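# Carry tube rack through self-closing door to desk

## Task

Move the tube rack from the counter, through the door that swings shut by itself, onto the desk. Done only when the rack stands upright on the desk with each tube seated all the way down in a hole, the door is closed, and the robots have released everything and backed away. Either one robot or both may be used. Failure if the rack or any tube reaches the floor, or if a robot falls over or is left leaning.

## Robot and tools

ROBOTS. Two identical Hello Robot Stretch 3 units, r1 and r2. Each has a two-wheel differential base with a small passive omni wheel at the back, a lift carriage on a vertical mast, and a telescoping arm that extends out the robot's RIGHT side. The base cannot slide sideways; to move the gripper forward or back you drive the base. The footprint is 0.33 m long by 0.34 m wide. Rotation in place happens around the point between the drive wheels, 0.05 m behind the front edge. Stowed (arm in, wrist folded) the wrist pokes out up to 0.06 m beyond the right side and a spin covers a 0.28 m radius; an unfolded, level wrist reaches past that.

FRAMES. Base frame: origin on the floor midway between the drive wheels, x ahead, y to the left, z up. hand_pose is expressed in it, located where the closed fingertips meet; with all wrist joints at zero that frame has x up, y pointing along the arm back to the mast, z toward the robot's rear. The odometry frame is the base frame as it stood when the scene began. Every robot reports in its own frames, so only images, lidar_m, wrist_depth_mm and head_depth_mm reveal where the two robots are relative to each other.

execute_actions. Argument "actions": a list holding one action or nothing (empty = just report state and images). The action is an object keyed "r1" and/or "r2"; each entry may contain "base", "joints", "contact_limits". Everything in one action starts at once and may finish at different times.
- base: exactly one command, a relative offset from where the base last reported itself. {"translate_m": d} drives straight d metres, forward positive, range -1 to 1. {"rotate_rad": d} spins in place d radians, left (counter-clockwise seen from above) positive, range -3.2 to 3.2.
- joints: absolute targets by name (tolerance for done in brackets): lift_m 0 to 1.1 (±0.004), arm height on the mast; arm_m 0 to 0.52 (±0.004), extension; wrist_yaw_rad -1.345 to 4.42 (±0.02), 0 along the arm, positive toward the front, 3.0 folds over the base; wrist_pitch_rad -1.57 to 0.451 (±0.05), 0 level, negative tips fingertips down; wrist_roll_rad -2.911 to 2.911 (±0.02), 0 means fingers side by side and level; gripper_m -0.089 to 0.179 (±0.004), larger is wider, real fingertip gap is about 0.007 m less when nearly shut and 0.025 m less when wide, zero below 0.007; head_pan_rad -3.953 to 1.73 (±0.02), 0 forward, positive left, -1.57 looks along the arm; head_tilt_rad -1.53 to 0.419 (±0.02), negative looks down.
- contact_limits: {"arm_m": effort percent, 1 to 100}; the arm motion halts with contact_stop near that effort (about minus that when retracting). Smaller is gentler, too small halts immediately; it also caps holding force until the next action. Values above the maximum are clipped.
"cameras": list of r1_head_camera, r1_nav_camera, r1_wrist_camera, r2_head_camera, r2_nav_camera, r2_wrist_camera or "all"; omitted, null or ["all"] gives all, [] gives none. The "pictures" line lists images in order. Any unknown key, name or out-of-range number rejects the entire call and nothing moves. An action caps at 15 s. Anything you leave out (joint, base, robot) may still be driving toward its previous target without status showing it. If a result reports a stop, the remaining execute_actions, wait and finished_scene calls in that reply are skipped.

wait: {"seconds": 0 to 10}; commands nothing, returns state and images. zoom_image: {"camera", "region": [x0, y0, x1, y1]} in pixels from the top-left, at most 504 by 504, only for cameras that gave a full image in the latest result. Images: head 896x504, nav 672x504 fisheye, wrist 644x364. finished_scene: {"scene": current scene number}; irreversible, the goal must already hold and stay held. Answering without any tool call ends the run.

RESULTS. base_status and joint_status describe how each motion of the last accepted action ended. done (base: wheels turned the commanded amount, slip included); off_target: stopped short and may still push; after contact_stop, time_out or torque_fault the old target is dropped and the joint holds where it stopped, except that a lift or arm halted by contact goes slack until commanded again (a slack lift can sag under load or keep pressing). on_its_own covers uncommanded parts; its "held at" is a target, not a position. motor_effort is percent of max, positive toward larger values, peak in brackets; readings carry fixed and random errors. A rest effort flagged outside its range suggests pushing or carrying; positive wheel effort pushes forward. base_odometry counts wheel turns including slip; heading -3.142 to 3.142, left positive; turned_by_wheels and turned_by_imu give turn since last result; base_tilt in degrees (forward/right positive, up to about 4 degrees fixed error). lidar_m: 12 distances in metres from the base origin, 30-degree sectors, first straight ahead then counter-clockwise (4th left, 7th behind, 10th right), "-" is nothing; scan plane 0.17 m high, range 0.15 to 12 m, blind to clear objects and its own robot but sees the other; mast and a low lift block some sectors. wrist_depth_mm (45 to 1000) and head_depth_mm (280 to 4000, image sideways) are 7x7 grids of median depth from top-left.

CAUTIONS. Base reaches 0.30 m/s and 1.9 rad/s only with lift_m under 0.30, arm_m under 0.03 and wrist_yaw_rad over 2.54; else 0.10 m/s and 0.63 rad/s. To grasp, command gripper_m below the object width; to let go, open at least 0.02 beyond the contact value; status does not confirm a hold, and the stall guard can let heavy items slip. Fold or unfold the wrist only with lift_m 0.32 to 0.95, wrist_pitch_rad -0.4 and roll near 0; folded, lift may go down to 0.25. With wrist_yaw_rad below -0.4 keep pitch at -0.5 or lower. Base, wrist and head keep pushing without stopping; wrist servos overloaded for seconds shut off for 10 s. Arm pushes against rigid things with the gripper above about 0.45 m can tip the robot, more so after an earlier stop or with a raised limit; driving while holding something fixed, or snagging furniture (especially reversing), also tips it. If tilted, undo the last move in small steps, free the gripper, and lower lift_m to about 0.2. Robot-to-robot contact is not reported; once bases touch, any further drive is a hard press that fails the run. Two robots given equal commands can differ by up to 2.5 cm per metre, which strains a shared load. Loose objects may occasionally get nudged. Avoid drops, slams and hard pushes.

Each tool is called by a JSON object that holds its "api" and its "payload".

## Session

{"api": "execute_actions", "payload": {"actions": []}}

Scene clock: 0.00 s.
r1.base_odometry: x=+0.000 y=+0.000 heading=+0.000 (m, m, rad; r1's odometry frame)
r1.turned_by_wheels: +0.000 (rad since the last result)
r1.turned_by_imu: +0.000 (rad since the last result)
r1.base_tilt: forward=-1.2 right=+0.5 (deg)
r1.lidar_m: 2.55 1.18 1.30 1.27 1.33 1.24 1.21 1.02 0.77 0.75 0.79 1.22
r1.head_depth_mm: 1962 2421 2394 2430 2412 2380 2372 / 1940 2440 2412 2446 2415 2405 2368 / 1929 2461 2485 2453 2427 2423 2419 / 1943 2478 2493 2469 2451 2457 2409 / 1922 2522 2457 2481 2464 2418 2465 / 1918 2490 2517 2496 2514 2513 2458 / 1894 2535 2538 2514 2526 1428 2258
r1.base_status: not commanded
r1.joint_positions: lift_m=+0.397 arm_m=+0.001 wrist_yaw_rad=+2.938 wrist_pitch_rad=-0.616 wrist_roll_rad=+0.019 gripper_m=+0.037 head_pan_rad=+0.017 head_tilt_rad=-0.003
r1.joint_status: not commanded
r1.motor_effort: left_wheel=+0 right_wheel=-1 lift_m=+42 arm_m=+0 wrist_yaw_rad=+1 wrist_pitch_rad=+4 wrist_roll_rad=+0 gripper_m=+1 head_pan_rad=+1 head_tilt_rad=+2 (%)
r1.hand_pose: x=+0.0184 y=+0.0451 z=+0.3684 quat_wxyz=(+0.283, +0.698, +0.142, +0.642) (m; r1's base frame)
r1.wrist_depth_mm: - - - - - - - / - - - 992 - - - / 822 - 849 859 854 859 884 / 720 698 721 738 743 747 745 / 622 628 - 638 656 630 657 / 555 562 - 570 - 574 562 / 502 - - - 499 507 508
r2.base_odometry: x=+0.000 y=+0.000 heading=+0.000 (m, m, rad; r2's odometry frame)
r2.turned_by_wheels: +0.000 (rad since the last result)
r2.turned_by_imu: +0.000 (rad since the last result)
r2.base_tilt: forward=-1.1 right=-0.5 (deg)
r2.lidar_m: 1.99 1.97 2.08 1.67 1.67 0.83 0.66 0.66 0.71 1.09 1.51 1.64
r2.head_depth_mm: 1704 2198 2195 2208 2214 2186 2122 / 1695 2215 2192 2195 2174 2139 2100 / 1697 2131 2119 2086 2074 2052 2019 / 1702 2062 2020 2020 1978 1980 1958 / 1687 1978 1948 1938 1908 1893 1895 / 1703 1891 1871 1855 1849 1828 1826 / 1695 1840 1805 1789 1784 1761 1753
r2.base_status: not commanded
r2.joint_positions: lift_m=+0.434 arm_m=+0.001 wrist_yaw_rad=+2.933 wrist_pitch_rad=-0.311 wrist_roll_rad=+0.018 gripper_m=+0.037 head_pan_rad=+0.019 head_tilt_rad=+0.008
r2.joint_status: not commanded
r2.motor_effort: left_wheel=+0 right_wheel=+0 lift_m=+39 arm_m=+1 wrist_yaw_rad=-1 wrist_pitch_rad=+7 wrist_roll_rad=+0 gripper_m=+0 head_pan_rad=+1 head_tilt_rad=+2 (%)
r2.hand_pose: x=+0.0276 y=+0.0856 z=+0.4710 quat_wxyz=(+0.182, +0.712, +0.035, +0.677) (m; r2's base frame)
r2.wrist_depth_mm: - - - - - - - / - - - - - - - / - - - - - - - / - - - - - - - / - - - - - 925 943 / 790 788 - 771 - 755 761 / 659 667 632 651 621 641 634
pictures: r1_head_camera (sideways: a quarter turn clockwise sets it upright), r1_nav_camera (sideways: a quarter turn counterclockwise sets it upright), r1_wrist_camera, r2_head_camera (sideways: a quarter turn clockwise sets it upright), r2_nav_camera (sideways: a quarter turn counterclockwise sets it upright), r2_wrist_camera
Images, in order (width x height): r1_head_camera 896x504, r1_nav_camera 672x504, r1_wrist_camera 644x364, r2_head_camera 896x504, r2_nav_camera 672x504, r2_wrist_camera 644x364.

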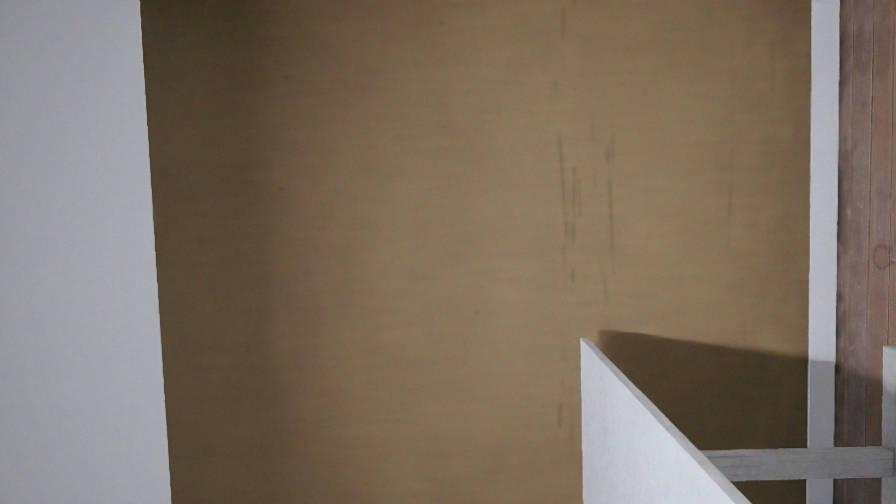

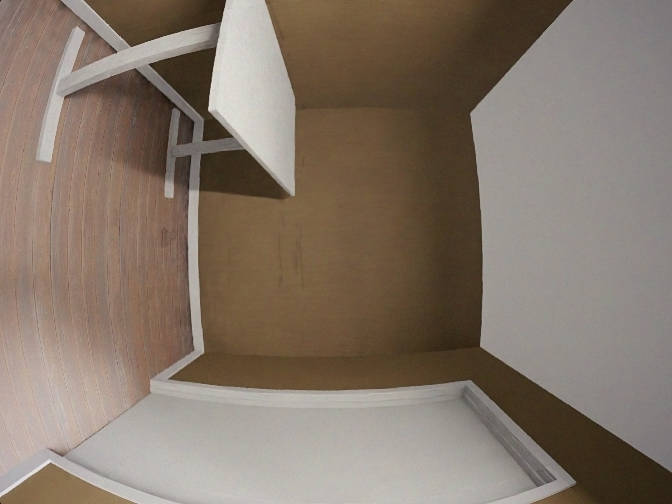

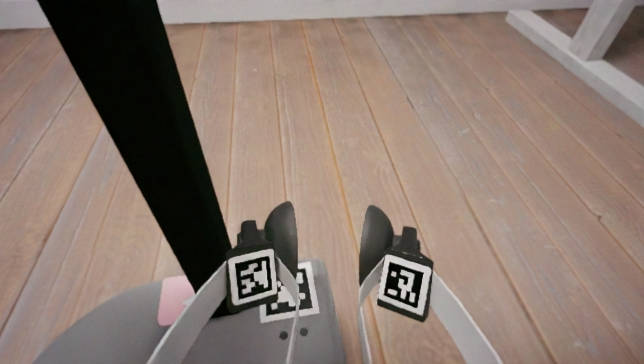

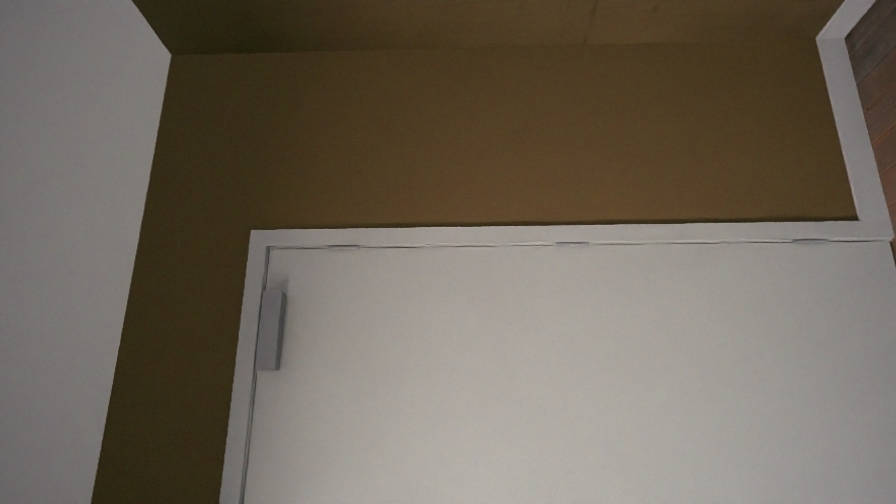

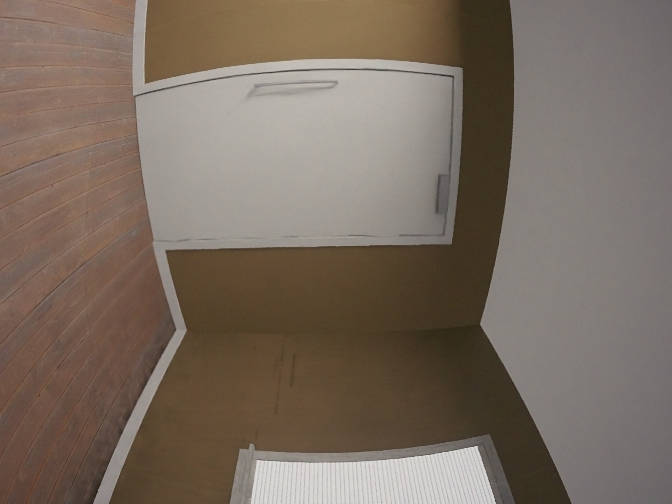

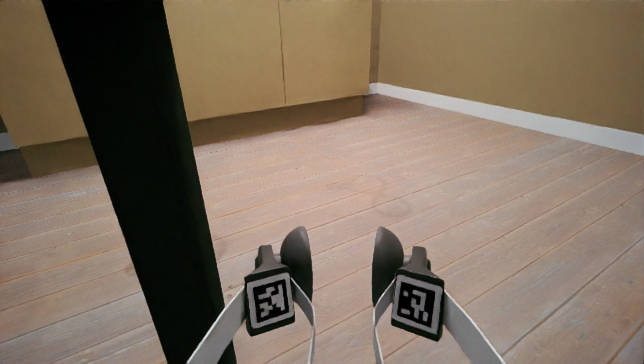

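{"api": "execute_actions", "payload": {"actions": [{"r1": {"base": {"rotate_rad": -0.344}, "joints": {"lift_m": 0.29, "wrist_pitch_rad": -1.5, "gripper_m": 0.0, "head_pan_rad": -0.4, "head_tilt_rad": -0.7}}, "r2": {"base": {"rotate_rad": -1.2}, "joints": {"lift_m": 0.28, "wrist_pitch_rad": -0.4, "wrist_roll_rad": 0.0, "head_pan_rad": -3.5, "head_tilt_rad": -0.3}}}], "cameras": ["r1_head_camera", "r2_head_camera", "r2_nav_camera"]}}

Scene clock: 103.77 s.
r1.base_odometry: x=+0.000 y=+0.000 heading=-0.344 (m, m, rad; r1's odometry frame)
r1.turned_by_wheels: -0.344 (rad since the last result)
r1.turned_by_imu: -0.348 (rad since the last result)
r1.base_tilt: forward=-1.1 right=+0.6 (deg)
r1.lidar_m: 1.54 2.28 1.18 1.27 1.27 1.43 1.21 1.21 0.89 0.75 0.75 0.85
r1.head_depth_mm: 752 822 900 994 1112 1262 1197 / 819 897 995 1118 1267 1370 1203 / 897 993 1115 1274 1475 1404 1205 / 1090 1229 1387 1623 1666 1410 1219 / 1228 1408 1635 1906 1685 1422 1230 / 1398 1607 1933 2057 1701 1426 1222 / 1575 1791 2161 2105 1683 1433 1234
r1.base_status: done
r1.joint_positions: lift_m=+0.297 arm_m=+0.001 wrist_yaw_rad=+2.938 wrist_pitch_rad=-1.496 wrist_roll_rad=+0.019 gripper_m=+0.000 head_pan_rad=-0.393 head_tilt_rad=-0.691
r1.joint_status: lift_m contact_stop (moved -0.100 of -0.107); the others done
r1.on_its_own: lift_m is slack since a contact_stop, until your next command for it (your +0.290 is given up)
r1.motor_effort: left_wheel=+2(8) right_wheel=-3(5) lift_m=+42(41) arm_m=+0(0) wrist_yaw_rad=+0(0) wrist_pitch_rad=-2(3) wrist_roll_rad=+0(0) gripper_m=-3(78) head_pan_rad=-4(40) head_tilt_rad=-3(36) (%)
r1.hand_pose: x=-0.0221 y=-0.1510 z=+0.1783 quat_wxyz=(+0.536, +0.569, +0.421, +0.461) (m; r1's base frame)
r1.wrist_depth_mm: - - - - 328 331 329 / - - - - 334 336 331 / - - - - 337 340 336 / - - - - - 347 348 / - - - - 351 351 352 / 369 363 360 - 357 360 360 / 377 374 376 369 367 367 364
r2.base_odometry: x=+0.000 y=+0.000 heading=-1.200 (m, m, rad; r2's odometry frame)
r2.turned_by_wheels: -1.200 (rad since the last result)
r2.turned_by_imu: -1.217 (rad since the last result)
r2.base_tilt: forward=-1.2 right=-0.5 (deg)
r2.lidar_m: 1.51 1.56 2.05 1.97 2.04 1.72 1.66 0.94 0.68 0.66 0.68 0.92
r2.head_depth_mm: 2324 2450 2552 2022 2215 1943 1509 / 2218 2339 2476 1920 2030 1971 1516 / 2132 2270 2388 1865 1935 1946 1528 / 2080 2157 2278 1785 1848 1914 1524 / 2001 2062 2200 1706 1778 1836 1531 / 1931 2009 2108 1668 1700 1807 1537 / 1880 1945 2016 1603 1646 1734 1540
r2.base_status: done
r2.joint_positions: lift_m=+0.281 arm_m=+0.001 wrist_yaw_rad=+2.933 wrist_pitch_rad=-0.412 wrist_roll_rad=+0.005 gripper_m=+0.037 head_pan_rad=-3.493 head_tilt_rad=-0.296
r2.joint_status: all done
r2.motor_effort: left_wheel=+1(7) right_wheel=-3(7) lift_m=+21(35) arm_m=+0(0) wrist_yaw_rad=-1(0) wrist_pitch_rad=+6(7) wrist_roll_rad=-1(2) gripper_m=+0(1) head_pan_rad=-3(35) head_tilt_rad=-2(22) (%)
r2.hand_pose: x=+0.0253 y=+0.0744 z=+0.2946 quat_wxyz=(+0.216, +0.705, +0.072, +0.672) (m; r2's base frame)
r2.wrist_depth_mm: - - - - - - - / - - - - - - - / - - - - - - - / 786 753 774 772 760 762 751 / 618 621 613 629 629 604 605 / 516 517 - 518 - 507 502 / 458 - - - 426 428 431
pictures: r1_head_camera (sideways: a quarter turn clockwise sets it upright), r2_head_camera (sideways: a quarter turn clockwise sets it upright), r2_nav_camera (sideways: a quarter turn counterclockwise sets it upright)
Images, in order (width x height): r1_head_camera 896x504, r2_head_camera 896x504, r2_nav_camera 672x504.

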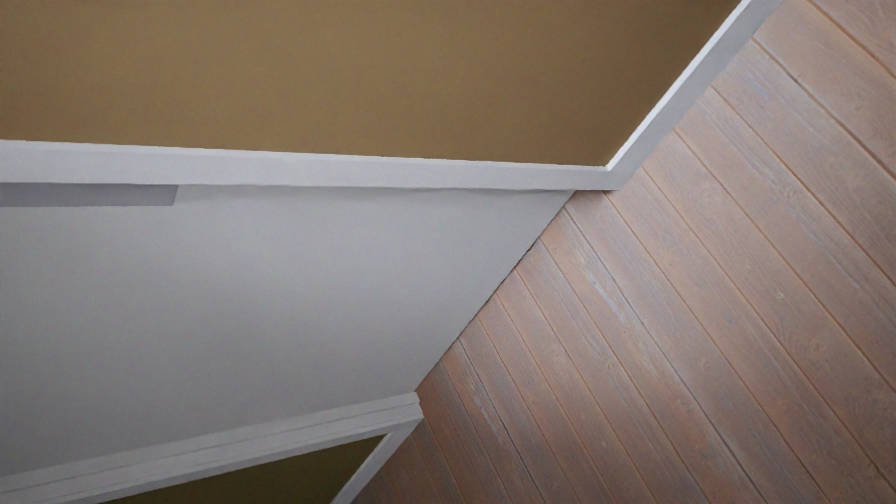

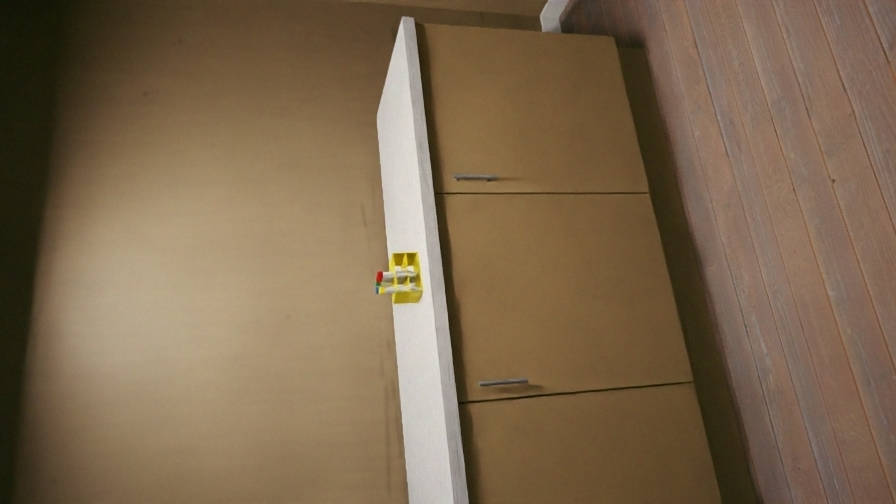

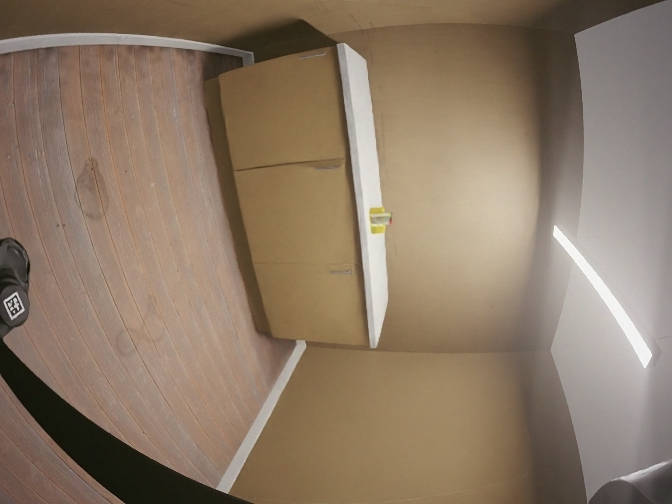

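{"api": "execute_actions", "payload": {"actions": [{"r1": {"base": {"translate_m": 1.0}, "joints": {"lift_m": 0.299, "wrist_pitch_rad": -1.3}}, "r2": {"base": {"translate_m": -1.0}}}], "cameras": []}}

{"api": "execute_actions", "payload": {"actions": [{"r1": {"base": {"rotate_rad": -0.99}, "joints": {"lift_m": 0.36, "wrist_pitch_rad": -1.5, "wrist_yaw_rad": -0.9, "head_pan_rad": 0.0, "head_tilt_rad": -1.1}}, "r2": {"base": {"rotate_rad": -1.53}, "joints": {"lift_m": 0.55, "wrist_yaw_rad": 1.0, "head_pan_rad": -2.1, "head_tilt_rad": -0.45}}}], "cameras": ["r1_nav_camera", "r2_head_camera"]}}

Scene clock: 154.03 s.
r1.base_odometry: x=+0.941 y=-0.337 heading=-0.344 (m, m, rad; r1's odometry frame)
r1.turned_by_wheels: +0.000 (rad since the last result)
r1.turned_by_imu: +0.001 (rad since the last result)
r1.base_tilt: forward=-1.2 right=+0.5 (deg)
r1.lidar_m: 0.95 1.60 1.61 1.56 1.57 1.77 2.16 0.98 0.54 0.49 0.53 0.60
r1.head_depth_mm: 520 566 621 689 772 873 1019 / 565 624 689 772 879 1015 1160 / 621 690 775 882 1021 1210 1210 / 692 777 882 1018 1214 1371 1210 / 775 871 989 1140 1320 1414 1223 / 787 886 1032 1298 1576 1425 1231 / 878 1051 1295 1687 1686 1429 1230
r1.base_status: done
r1.joint_positions: lift_m=+0.299 arm_m=+0.001 wrist_yaw_rad=+2.938 wrist_pitch_rad=-1.305 wrist_roll_rad=+0.019 gripper_m=+0.000 head_pan_rad=-0.393 head_tilt_rad=-0.692
r1.joint_status: all done
r1.motor_effort: left_wheel=+3(13) right_wheel=-3(5) lift_m=+53(53) arm_m=+0(0) wrist_yaw_rad=+0(1) wrist_pitch_rad=+2(2) wrist_roll_rad=+0(0) gripper_m=-2(1) head_pan_rad=-5(4) head_tilt_rad=-4(4) (%)
r1.hand_pose: x=-0.0122 y=-0.1031 z=+0.1837 quat_wxyz=(+0.488, +0.607, +0.365, +0.509) (m; r1's base frame)
r1.wrist_depth_mm: - - - - 370 365 373 / - - - - 369 362 365 / - - - - 368 362 366 / - - - - 359 355 355 / - - - - 353 358 351 / - - - - - 355 353 / - - - - 341 347 348
r2.base_odometry: x=-0.363 y=+0.932 heading=-1.200 (m, m, rad; r2's odometry frame)
r2.turned_by_wheels: +0.000 (rad since the last result)
r2.turned_by_imu: -0.003 (rad since the last result)
r2.base_tilt: forward=-1.1 right=-0.6 (deg)
r2.lidar_m: 2.47 2.59 2.04 1.96 0.95 0.69 0.66 0.69 0.70 0.67 0.69 0.94
r2.head_depth_mm: 1290 1357 1437 1447 862 890 954 / 1237 1297 1378 1417 856 845 900 / 1197 1260 1315 1360 856 805 855 / 1153 1202 1263 1311 866 760 813 / 1108 1167 1213 1257 871 733 777 / 1069 1121 1173 1221 878 706 742 / 1040 1079 1129 1177 881 676 709
r2.base_status: done
r2.joint_positions: lift_m=+0.281 arm_m=+0.001 wrist_yaw_rad=+2.933 wrist_pitch_rad=-0.412 wrist_roll_rad=+0.005 gripper_m=+0.037 head_pan_rad=-3.493 head_tilt_rad=-0.297
r2.joint_status: not commanded
r2.motor_effort: left_wheel=+1(4) right_wheel=-2(10) lift_m=+21(21) arm_m=+1(1) wrist_yaw_rad=+0(0) wrist_pitch_rad=+6(6) wrist_roll_rad=-1(2) gripper_m=+0(0) head_pan_rad=-3(3) head_tilt_rad=-2(1) (%)
r2.hand_pose: x=+0.0253 y=+0.0744 z=+0.2946 quat_wxyz=(+0.216, +0.705, +0.072, +0.672) (m; r2's base frame)
r2.wrist_depth_mm: 931 - - - - - - / - - - - - - - / - - - - - - - / 788 758 762 764 762 745 748 / 624 617 610 627 631 601 596 / 514 519 - 515 - 511 502 / 454 - - - 424 426 430
pictures: none
No camera images: the call's "cameras" was empty. Leave "cameras" out to get every camera's image.

Scene clock: 157.37 s.
r1.base_odometry: x=+0.941 y=-0.337 heading=-1.334 (m, m, rad; r1's odometry frame)
r1.turned_by_wheels: -0.990 (rad since the last result)
r1.turned_by_imu: -1.000 (rad since the last result)
r1.base_tilt: forward=-1.2 right=+0.5 (deg)
r1.lidar_m: 0.53 0.62 0.94 1.60 1.79 1.08 1.07 1.83 2.16 0.89 0.51 0.49
r1.head_depth_mm: 483 574 699 899 1151 1178 1087 / 496 591 727 951 1263 1192 1121 / 510 608 754 993 1292 1195 1125 / 524 629 787 1054 1299 1202 1126 / 539 649 820 1112 1314 1211 1127 / 554 674 859 1180 1324 1219 1119 / 571 697 897 1260 1322 1221 1119
r1.base_status: done
r1.joint_positions: lift_m=+0.360 arm_m=+0.001 wrist_yaw_rad=-0.897 wrist_pitch_rad=-1.496 wrist_roll_rad=+0.019 gripper_m=+0.000 head_pan_rad=-0.007 head_tilt_rad=-1.087
r1.joint_status: all done
r1.motor_effort: left_wheel=+2(10) right_wheel=-3(6) lift_m=+54(58) arm_m=+0(0) wrist_yaw_rad=-3(3) wrist_pitch_rad=-2(3) wrist_roll_rad=+0(0) gripper_m=-1(1) head_pan_rad=+5(42) head_tilt_rad=-6(28) (%)
r1.hand_pose: x=-0.0177 y=-0.1429 z=+0.2410 quat_wxyz=(+0.252, +0.203, -0.678, -0.660) (m; r1's base frame)
r1.wrist_depth_mm: 402 393 402 397 393 - - / 404 402 398 396 - - - / 402 411 410 403 - - - / 419 416 417 - - - - / 420 432 426 - - - - / 439 431 429 - - - - / 445 442 439 434 - - -
r2.base_odometry: x=-0.363 y=+0.932 heading=-2.730 (m, m, rad; r2's odometry frame)
r2.turned_by_wheels: -1.530 (rad since the last result)
r2.turned_by_imu: -1.551 (rad since the last result)
r2.base_tilt: forward=-1.2 right=-0.6 (deg)
r2.lidar_m: 0.67 0.70 0.98 2.51 2.63 2.01 1.96 0.91 0.68 0.66 0.70 0.69
r2.head_depth_mm: 1401 1518 1576 998 1054 1193 1336 / 1329 1434 1515 951 964 1082 1239 / 1253 1354 1424 898 889 992 1110 / 1182 1270 1360 969 833 916 1014 / 1126 1205 1290 972 772 851 941 / 1076 1141 1230 985 738 793 866 / 1028 1090 1157 994 707 742 808
r2.base_status: done
r2.joint_positions: lift_m=+0.549 arm_m=+0.001 wrist_yaw_rad=+1.001 wrist_pitch_rad=-0.412 wrist_roll_rad=+0.004 gripper_m=+0.037 head_pan_rad=-2.107 head_tilt_rad=-0.445
r2.joint_status: all done
r2.motor_effort: left_wheel=+1(6) right_wheel=-2(12) lift_m=+55(59) arm_m=+0(1) wrist_yaw_rad=-2(6) wrist_pitch_rad=+6(7) wrist_roll_rad=-1(1) gripper_m=-1(0) head_pan_rad=+3(34) head_tilt_rad=-2(16) (%)
r2.hand_pose: x=+0.1682 y=-0.2673 z=+0.5634 quat_wxyz=(+0.676, +0.460, -0.539, +0.204) (m; r2's base frame)
r2.wrist_depth_mm: 431 472 527 596 696 459 367 / 452 505 567 644 752 478 380 / 482 535 607 707 829 498 395 / 517 571 647 788 898 523 406 / 545 622 703 853 931 546 420 / 589 666 756 825 - 566 435 / 618 689 711 720 707 648 450
pictures: r1_nav_camera (sideways: a quarter turn counterclockwise sets it upright), r2_head_camera (sideways: a quarter turn clockwise sets it upright)
Images, in order (width x height): r1_nav_camera 672x504, r2_head_camera 896x504.

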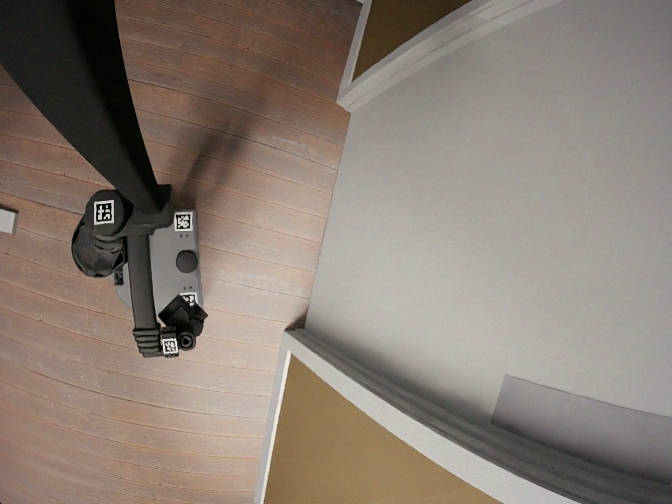

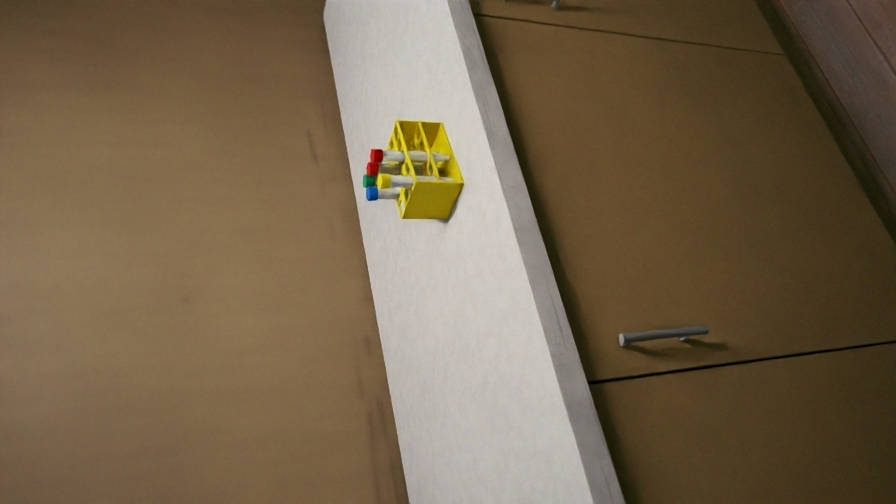

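{"api": "execute_actions", "payload": {"actions": [{"r1": {"base": {"rotate_rad": -0.11}, "joints": {"wrist_yaw_rad": -0.6, "head_pan_rad": 1.5, "head_tilt_rad": -1.2}}, "r2": {"base": {"translate_m": -0.12}, "joints": {"lift_m": 0.68, "wrist_yaw_rad": 0.0, "wrist_pitch_rad": 0.0, "gripper_m": 0.179, "head_pan_rad": -1.6, "head_tilt_rad": -0.5}}}], "cameras": []}}

{"api": "execute_actions", "payload": {"actions": [{"r1": {"base": {"translate_m": 0.45}}, "r2": {"base": {"translate_m": -0.46}, "joints": {"lift_m": 0.87, "arm_m": 0.08}}}], "cameras": ["r1_nav_camera", "r2_head_camera", "r2_wrist_camera"]}}

Scene clock: 199.27 s.
r1.base_odometry: x=+0.941 y=-0.337 heading=-1.444 (m, m, rad; r1's odometry frame)
r1.turned_by_wheels: -0.110 (rad since the last result)
r1.turned_by_imu: -0.111 (rad since the last result)
r1.base_tilt: forward=-1.2 right=+0.5 (deg)
r1.lidar_m: 0.53 0.58 0.92 1.60 1.77 1.57 1.07 1.73 2.17 1.09 0.56 0.49
r1.head_depth_mm: 1673 1587 1467 1339 1242 1165 1090 / 1680 1603 1470 1357 1257 1171 1100 / 1677 1619 1479 1362 1256 1173 1113 / 1717 1624 1484 1369 1266 - - / 1721 1654 1502 1380 1298 - - / 1733 1635 1496 1405 - - 1100 / 1754 1644 1535 - 1280 - 1111
r1.base_status: done
r1.joint_positions: lift_m=+0.360 arm_m=+0.001 wrist_yaw_rad=-0.603 wrist_pitch_rad=-1.496 wrist_roll_rad=+0.019 gripper_m=+0.000 head_pan_rad=+1.493 head_tilt_rad=-1.186
r1.joint_status: all done
r1.motor_effort: left_wheel=+2(8) right_wheel=-3(5) lift_m=+54(54) arm_m=+0(0) wrist_yaw_rad=+3(6) wrist_pitch_rad=-2(2) wrist_roll_rad=+0(0) gripper_m=-2(2) head_pan_rad=+5(60) head_tilt_rad=-7(16) (%)
r1.hand_pose: x=-0.0188 y=-0.1419 z=+0.2410 quat_wxyz=(+0.346, +0.300, -0.641, -0.616) (m; r1's base frame)
r1.wrist_depth_mm: 400 392 391 392 389 387 391 / 405 407 397 400 398 399 394 / 411 408 409 408 - - - / 420 422 415 - - - - / 424 421 422 - - - - / 437 429 425 - - - - / 446 451 433 436 - - -
r2.base_odometry: x=-0.253 y=+0.980 heading=-2.730 (m, m, rad; r2's odometry frame)
r2.turned_by_wheels: +0.000 (rad since the last result)
r2.turned_by_imu: -0.001 (rad since the last result)
r2.base_tilt: forward=-1.2 right=-0.6 (deg)
r2.lidar_m: 0.79 0.83 1.16 2.51 2.53 1.89 1.84 0.90 0.68 0.66 0.69 0.81
r2.head_depth_mm: 1032 1112 1184 849 753 843 966 / 1031 1118 1193 858 754 845 969 / 1029 1115 1199 862 755 852 971 / 1026 1116 1199 868 756 852 975 / 1031 1113 1199 872 758 852 977 / 1036 1120 1201 880 757 857 978 / 1039 1119 1201 892 761 858 981
r2.base_status: done
r2.joint_positions: lift_m=+0.679 arm_m=+0.001 wrist_yaw_rad=+0.002 wrist_pitch_rad=-0.022 wrist_roll_rad=+0.004 gripper_m=+0.179 head_pan_rad=-1.607 head_tilt_rad=-0.493
r2.joint_status: all done
r2.motor_effort: left_wheel=+1(1) right_wheel=-2(8) lift_m=+55(59) arm_m=+0(0) wrist_yaw_rad=-3(4) wrist_pitch_rad=+11(12) wrist_roll_rad=-1(1) gripper_m=+1(96) head_pan_rad=+3(23) head_tilt_rad=-3(9) (%)
r2.hand_pose: x=-0.0209 y=-0.4015 z=+0.7883 quat_wxyz=(+0.706, +0.009, -0.708, -0.007) (m; r2's base frame)
r2.wrist_depth_mm: 855 972 961 903 910 877 478 / 790 - 388 379 373 365 359 / 434 430 410 408 396 389 378 / 450 440 426 416 405 397 388 / 461 451 443 428 421 409 397 / 474 463 451 439 430 419 405 / 495 479 462 454 437 433 -
pictures: none
No camera images: the call's "cameras" was empty. Leave "cameras" out to get every camera's image.

Scene clock: 205.23 s.
r1.base_odometry: x=+0.999 y=-0.783 heading=-1.443 (m, m, rad; r1's odometry frame)
r1.turned_by_wheels: +0.000 (rad since the last result)
r1.turned_by_imu: +0.001 (rad since the last result)
r1.base_tilt: forward=-1.2 right=+0.5 (deg)
r1.lidar_m: - - 0.15 0.74 1.68 1.92 1.52 2.21 2.25 0.21 0.15 -
r1.head_depth_mm: 378 365 353 341 331 333 322 / 712 676 634 601 564 535 506 / 837 1034 1256 1345 1252 1168 1011 / 1624 1621 1490 1377 1283 - - / 1636 1632 1489 1375 1296 - - / 1661 1645 1493 1401 - - 1098 / 1675 1646 1538 - 1274 - 1108
r1.base_status: done
r1.joint_positions: lift_m=+0.360 arm_m=+0.001 wrist_yaw_rad=-0.603 wrist_pitch_rad=-1.496 wrist_roll_rad=+0.019 gripper_m=+0.000 head_pan_rad=+1.493 head_tilt_rad=-1.186
r1.joint_status: not commanded
r1.motor_effort: left_wheel=+2(8) right_wheel=-3(3) lift_m=+53(54) arm_m=+0(0) wrist_yaw_rad=+3(4) wrist_pitch_rad=-2(2) wrist_roll_rad=+0(0) gripper_m=-2(1) head_pan_rad=+4(5) head_tilt_rad=-7(7) (%)
r1.hand_pose: x=-0.0188 y=-0.1419 z=+0.2410 quat_wxyz=(+0.346, +0.300, -0.641, -0.616) (m; r1's base frame)
r1.wrist_depth_mm: 126 158 216 393 392 391 388 / 151 189 291 397 396 395 394 / 150 209 401 404 - - - / 139 187 322 - - - - / 130 168 249 - - - - / 121 152 219 - - - - / 114 141 232 324 - - -
r2.base_odometry: x=+0.169 y=+1.164 heading=-2.730 (m, m, rad; r2's odometry frame)
r2.turned_by_wheels: +0.000 (rad since the last result)
r2.turned_by_imu: -0.001 (rad since the last result)
r2.base_tilt: forward=-1.2 right=-0.5 (deg)
r2.lidar_m: 1.25 1.31 1.83 2.53 1.89 1.42 1.38 0.88 0.66 0.64 0.67 0.95
r2.head_depth_mm: 1013 1097 1174 845 730 783 - / 1017 1098 1182 857 695 - - / 1016 1099 1183 860 702 - - / 1018 1104 1192 775 704 828 945 / 1021 1098 1185 783 712 829 944 / 1021 1104 1192 883 738 830 948 / 1018 1103 1184 893 741 835 949
r2.base_status: done
r2.joint_positions: lift_m=+0.869 arm_m=+0.080 wrist_yaw_rad=+0.002 wrist_pitch_rad=-0.022 wrist_roll_rad=+0.004 gripper_m=+0.179 head_pan_rad=-1.607 head_tilt_rad=-0.494
r2.joint_status: all done
r2.motor_effort: left_wheel=+1(2) right_wheel=-3(10) lift_m=+54(55) arm_m=+7(6) wrist_yaw_rad=-2(3) wrist_pitch_rad=+11(11) wrist_roll_rad=-1(1) gripper_m=+0(0) head_pan_rad=+2(3) head_tilt_rad=-4(3) (%)
r2.hand_pose: x=-0.0211 y=-0.4802 z=+0.9784 quat_wxyz=(+0.706, +0.009, -0.708, -0.007) (m; r2's base frame)
r2.wrist_depth_mm: 894 887 873 850 843 805 792 / 921 905 887 872 844 852 816 / 956 927 929 893 877 850 835 / 754 765 780 415 790 800 805 / 394 398 402 401 406 408 415 / 343 328 324 318 308 303 294 / 378 367 360 348 338 332 -
pictures: r1_nav_camera (sideways: a quarter turn counterclockwise sets it upright), r2_head_camera (sideways: a quarter turn clockwise sets it upright), r2_wrist_camera
Images, in order (width x height): r1_nav_camera 672x504, r2_head_camera 896x504, r2_wrist_camera 644x364.

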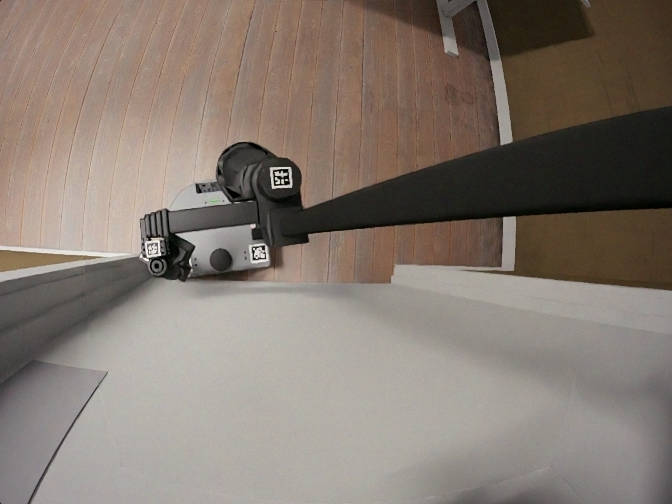

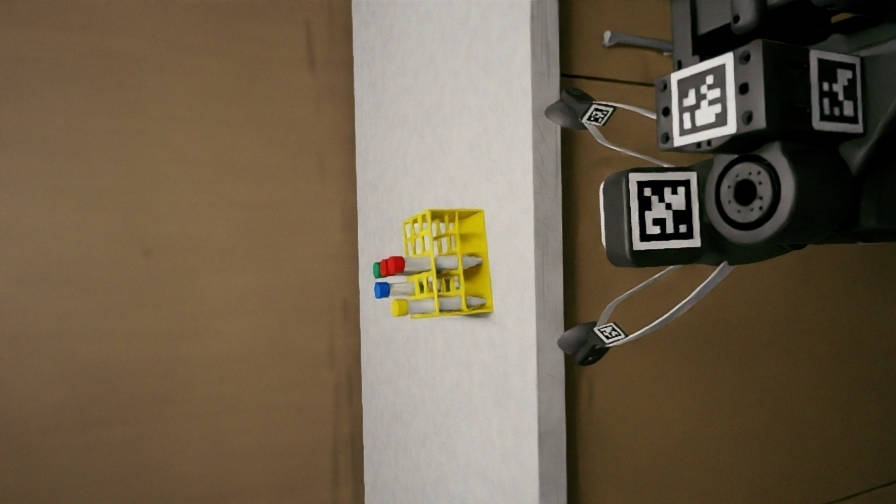

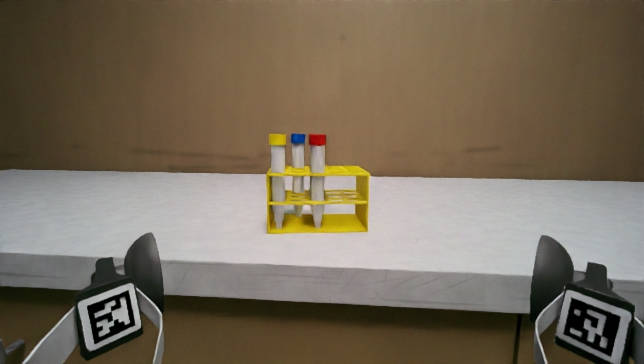

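{"api": "execute_actions", "payload": {"actions": []}}

Scene clock: 236.83 s.
r1.base_odometry: x=+0.999 y=-0.783 heading=-1.443 (m, m, rad; r1's odometry frame)
r1.turned_by_wheels: +0.000 (rad since the last result)
r1.turned_by_imu: +0.000 (rad since the last result)
r1.base_tilt: forward=-1.1 right=+0.6 (deg)
r1.lidar_m: - - 0.15 0.74 1.68 1.92 1.52 2.22 2.25 0.21 0.15 -
r1.head_depth_mm: 378 366 353 342 330 333 322 / 713 677 635 597 565 535 506 / 836 1032 1247 1343 1251 1157 1014 / 1643 1631 1484 1366 1267 - - / 1642 1623 1492 1383 1308 - - / 1659 1649 1506 1398 - - 1098 / 1674 1650 1532 - 1267 - 1118
r1.base_status: done
r1.joint_positions: lift_m=+0.360 arm_m=+0.001 wrist_yaw_rad=-0.603 wrist_pitch_rad=-1.496 wrist_roll_rad=+0.019 gripper_m=+0.000 head_pan_rad=+1.493 head_tilt_rad=-1.186
r1.joint_status: not commanded
r1.motor_effort: left_wheel=+2(8) right_wheel=-3(3) lift_m=+54(54) arm_m=+0(0) wrist_yaw_rad=+4(4) wrist_pitch_rad=-2(2) wrist_roll_rad=+0(0) gripper_m=-2(1) head_pan_rad=+5(5) head_tilt_rad=-7(7) (%)
r1.hand_pose: x=-0.0188 y=-0.1419 z=+0.2410 quat_wxyz=(+0.346, +0.300, -0.641, -0.616) (m; r1's base frame)
r1.wrist_depth_mm: 127 157 214 390 395 387 395 / 150 190 293 400 395 397 395 / 150 210 400 407 - - - / 138 187 323 - - - - / 130 168 250 - - - - / 121 153 218 - - - - / 113 141 233 326 - - -
r2.base_odometry: x=+0.169 y=+1.164 heading=-2.730 (m, m, rad; r2's odometry frame)
r2.turned_by_wheels: +0.000 (rad since the last result)
r2.turned_by_imu: -0.001 (rad since the last result)
r2.base_tilt: forward=-1.2 right=-0.6 (deg)
r2.lidar_m: 1.25 1.31 1.82 2.52 1.90 1.42 1.38 0.87 0.66 0.64 0.67 0.95
r2.head_depth_mm: 1018 1103 1176 846 731 783 - / 1014 1103 1185 854 696 - - / 1018 1102 1186 860 698 - - / 1020 1105 1180 776 705 827 945 / 1021 1102 1181 785 708 828 944 / 1020 1101 1190 881 737 831 951 / 1023 1102 1188 887 743 836 950
r2.base_status: done
r2.joint_positions: lift_m=+0.869 arm_m=+0.080 wrist_yaw_rad=+0.002 wrist_pitch_rad=-0.022 wrist_roll_rad=+0.004 gripper_m=+0.179 head_pan_rad=-1.607 head_tilt_rad=-0.494
r2.joint_status: all done
r2.motor_effort: left_wheel=+1(2) right_wheel=-2(10) lift_m=+55(55) arm_m=+8(6) wrist_yaw_rad=-2(3) wrist_pitch_rad=+11(11) wrist_roll_rad=-1(1) gripper_m=+0(0) head_pan_rad=+3(3) head_tilt_rad=-3(3) (%)
r2.hand_pose: x=-0.0211 y=-0.4802 z=+0.9784 quat_wxyz=(+0.706, +0.009, -0.708, -0.007) (m; r2's base frame)
r2.wrist_depth_mm: 901 895 876 850 840 821 802 / 928 884 868 862 852 827 808 / 951 935 899 878 882 846 847 / 753 763 773 416 783 794 809 / 397 398 403 403 405 408 411 / 340 328 324 315 308 301 295 / 383 369 357 347 339 331 -
pictures: r1_head_camera (sideways: a quarter turn clockwise sets it upright), r1_nav_camera (sideways: a quarter turn counterclockwise sets it upright), r1_wrist_camera, r2_head_camera (sideways: a quarter turn clockwise sets it upright), r2_nav_camera (sideways: a quarter turn counterclockwise sets it upright), r2_wrist_camera
Images, in order (width x height): r1_head_camera 896x504, r1_nav_camera 672x504, r1_wrist_camera 644x364, r2_head_camera 896x504, r2_nav_camera 672x504, r2_wrist_camera 644x364.

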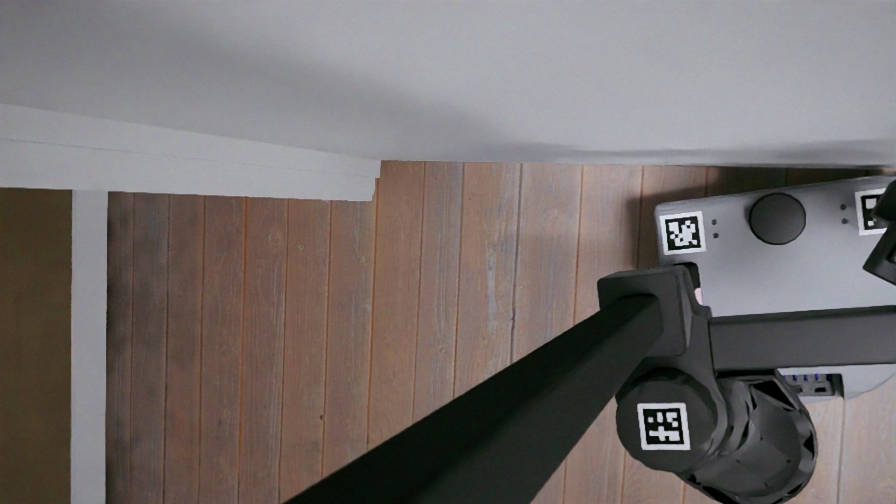

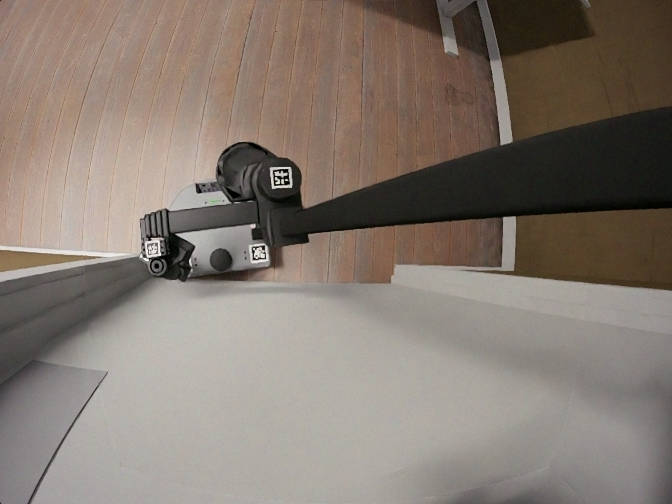

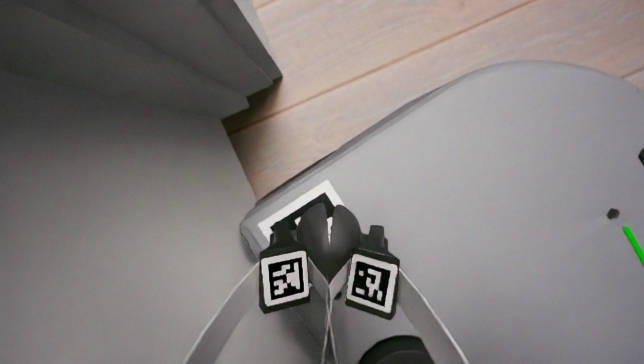

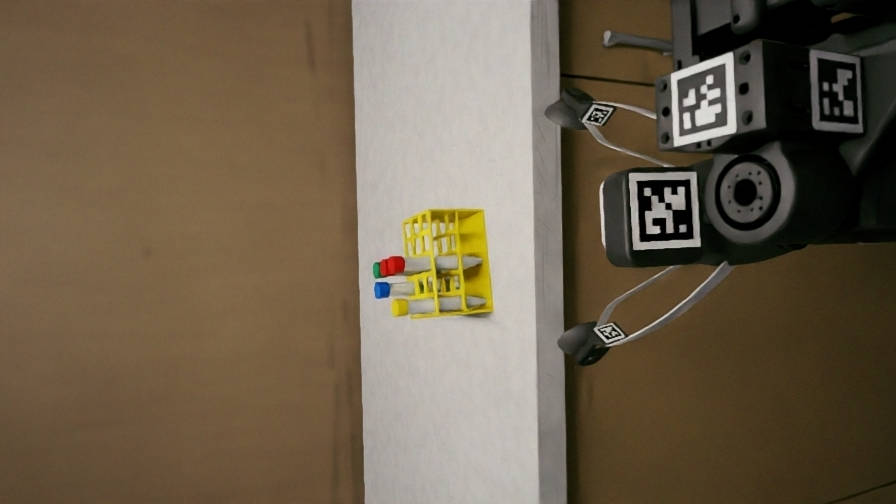

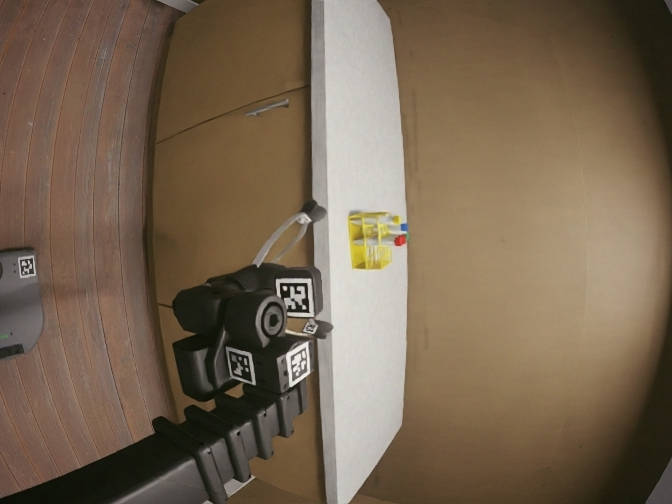

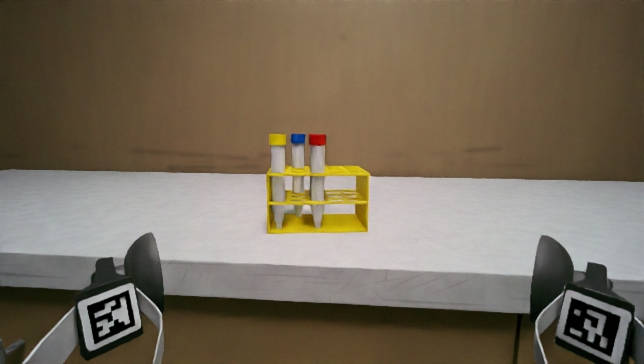

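{"api": "execute_actions", "payload": {"actions": [{"r1": {"base": {"translate_m": 0.25}}, "r2": {"base": {"translate_m": 0.01}, "joints": {"arm_m": 0.23, "wrist_yaw_rad": 0.065, "lift_m": 0.862}}}], "cameras": ["r1_nav_camera", "r2_head_camera", "r2_wrist_camera"]}}

Scene clock: 259.77 s.
r1.base_odometry: x=+1.030 y=-1.031 heading=-1.443 (m, m, rad; r1's odometry frame)
r1.turned_by_wheels: +0.001 (rad since the last result)
r1.turned_by_imu: +0.021 (rad since the last result)
r1.base_tilt: forward=-1.1 right=+0.5 (deg)
r1.lidar_m: - - 0.15 0.20 1.68 2.04 1.70 2.43 0.29 0.20 0.15 -
r1.head_depth_mm: - - - - - - - / - - - - - 315 340 / 317 345 378 418 500 557 621 / 680 892 1159 1350 1272 - - / 853 1582 1481 1378 1302 - - / 1682 1632 1494 1396 - - 1098 / 1696 1645 1531 - 1277 - 1113
r1.base_status: translate_m off_target (by the wheels' count: +0.2497 of +0.2500)
r1.joint_positions: lift_m=+0.360 arm_m=+0.001 wrist_yaw_rad=-0.602 wrist_pitch_rad=-1.499 wrist_roll_rad=+0.019 gripper_m=+0.000 head_pan_rad=+1.499 head_tilt_rad=-1.191
r1.joint_status: not commanded
r1.on_its_own: left_wheel is at rest, and its effort (+63) is outside its rest range (-18 to +18)
r1.motor_effort: left_wheel=+63(100) right_wheel=+8(43) lift_m=+42(54) arm_m=+0(0) wrist_yaw_rad=+2(3) wrist_pitch_rad=-1(2) wrist_roll_rad=+0(0) gripper_m=-2(2) head_pan_rad=+1(3) head_tilt_rad=-4(6) (%)
r1.hand_pose: x=-0.0184 y=-0.1414 z=+0.2414 quat_wxyz=(+0.345, +0.301, -0.640, -0.617) (m; r1's base frame)
r1.wrist_depth_mm: 397 396 392 392 384 386 386 / 188 403 401 398 401 - 396 / 159 223 406 407 - - - / 140 187 319 - - - - / 128 162 236 - - - - / 115 142 190 - - - - / 106 127 191 255 - - -
r2.base_odometry: x=+0.160 y=+1.160 heading=-2.729 (m, m, rad; r2's odometry frame)
r2.turned_by_wheels: +0.000 (rad since the last result)
r2.turned_by_imu: -0.001 (rad since the last result)
r2.base_tilt: forward=-1.2 right=-0.6 (deg)
r2.lidar_m: 1.24 1.29 1.82 2.52 1.77 1.41 1.39 0.88 0.66 0.64 0.67 0.95
r2.head_depth_mm: 1018 1101 1182 847 692 - 940 / 1020 1097 1187 856 - 840 938 / 1021 1102 1188 862 - 847 943 / 1013 1100 1192 776 - 842 944 / 1018 1103 1184 829 738 827 944 / 1016 1104 1185 884 738 833 950 / 1015 1102 1193 888 742 836 957
r2.base_status: done
r2.joint_positions: lift_m=+0.863 arm_m=+0.230 wrist_yaw_rad=+0.064 wrist_pitch_rad=-0.022 wrist_roll_rad=+0.004 gripper_m=+0.179 head_pan_rad=-1.607 head_tilt_rad=-0.494
r2.joint_status: all done
r2.motor_effort: left_wheel=+1(5) right_wheel=-2(5) lift_m=+21(48) arm_m=+7(7) wrist_yaw_rad=+0(5) wrist_pitch_rad=+11(11) wrist_roll_rad=-1(1) gripper_m=+0(1) head_pan_rad=+3(2) head_tilt_rad=-3(3) (%)
r2.hand_pose: x=-0.0051 y=-0.6297 z=+0.9716 quat_wxyz=(+0.706, +0.031, -0.708, +0.015) (m; r2's base frame)
r2.wrist_depth_mm: 805 785 738 720 688 666 648 / 821 802 759 735 711 672 658 / 838 809 785 732 715 697 669 / 713 725 712 285 730 703 681 / 371 372 382 311 328 386 388 / 254 255 255 257 258 258 279 / - 185 193 194 194 194 -
pictures: r1_nav_camera (sideways: a quarter turn counterclockwise sets it upright), r2_head_camera (sideways: a quarter turn clockwise sets it upright), r2_wrist_camera
Images, in order (width x height): r1_nav_camera 672x504, r2_head_camera 896x504, r2_wrist_camera 644x364.

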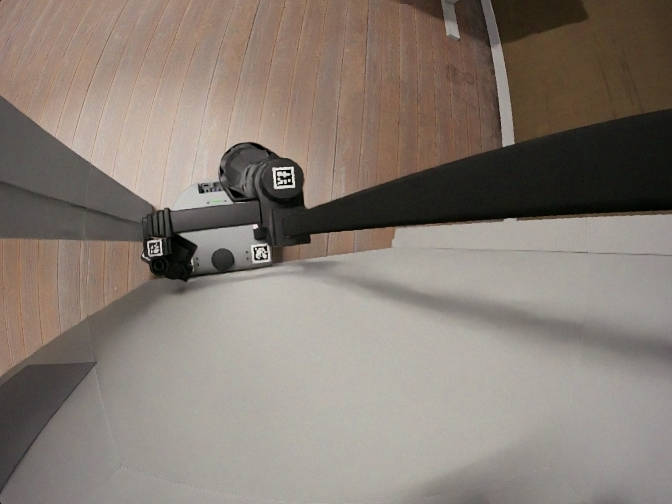

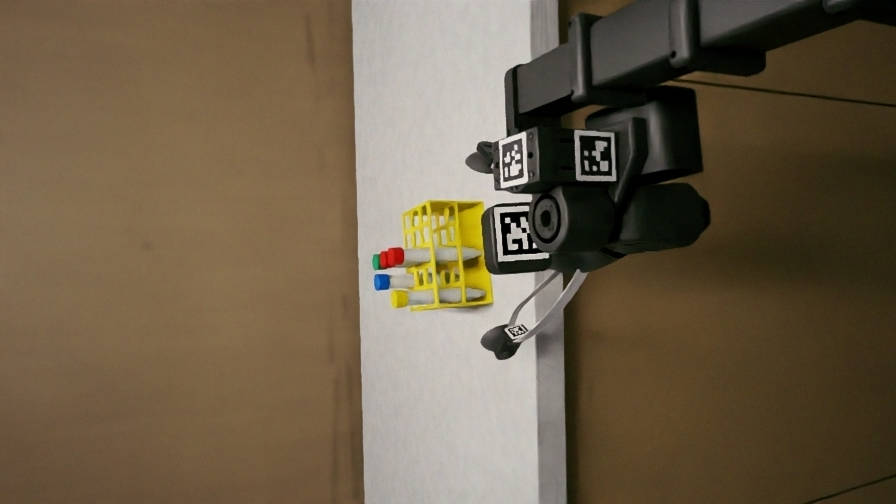

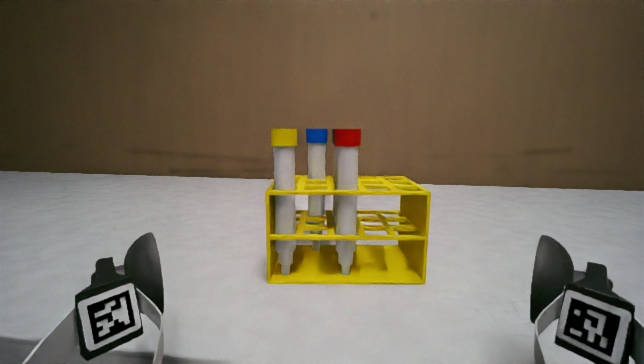

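{"api": "zoom_image", "payload": {"camera": "r2_wrist_camera", "region": [250, 120, 450, 300]}}

Region (250, 120, 450, 300) of r2_wrist_camera's 644x364 image, scaled by 2.520; it fills the top 454 rows of this view, and the rest is white.

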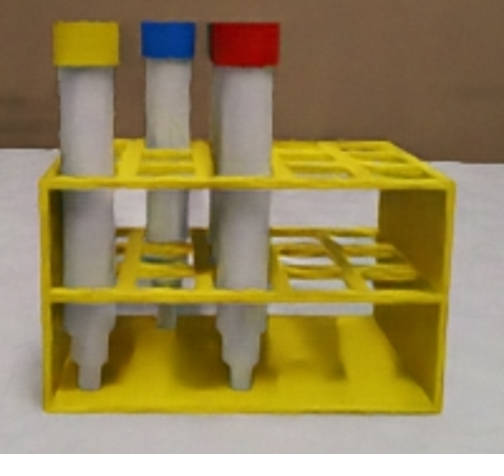

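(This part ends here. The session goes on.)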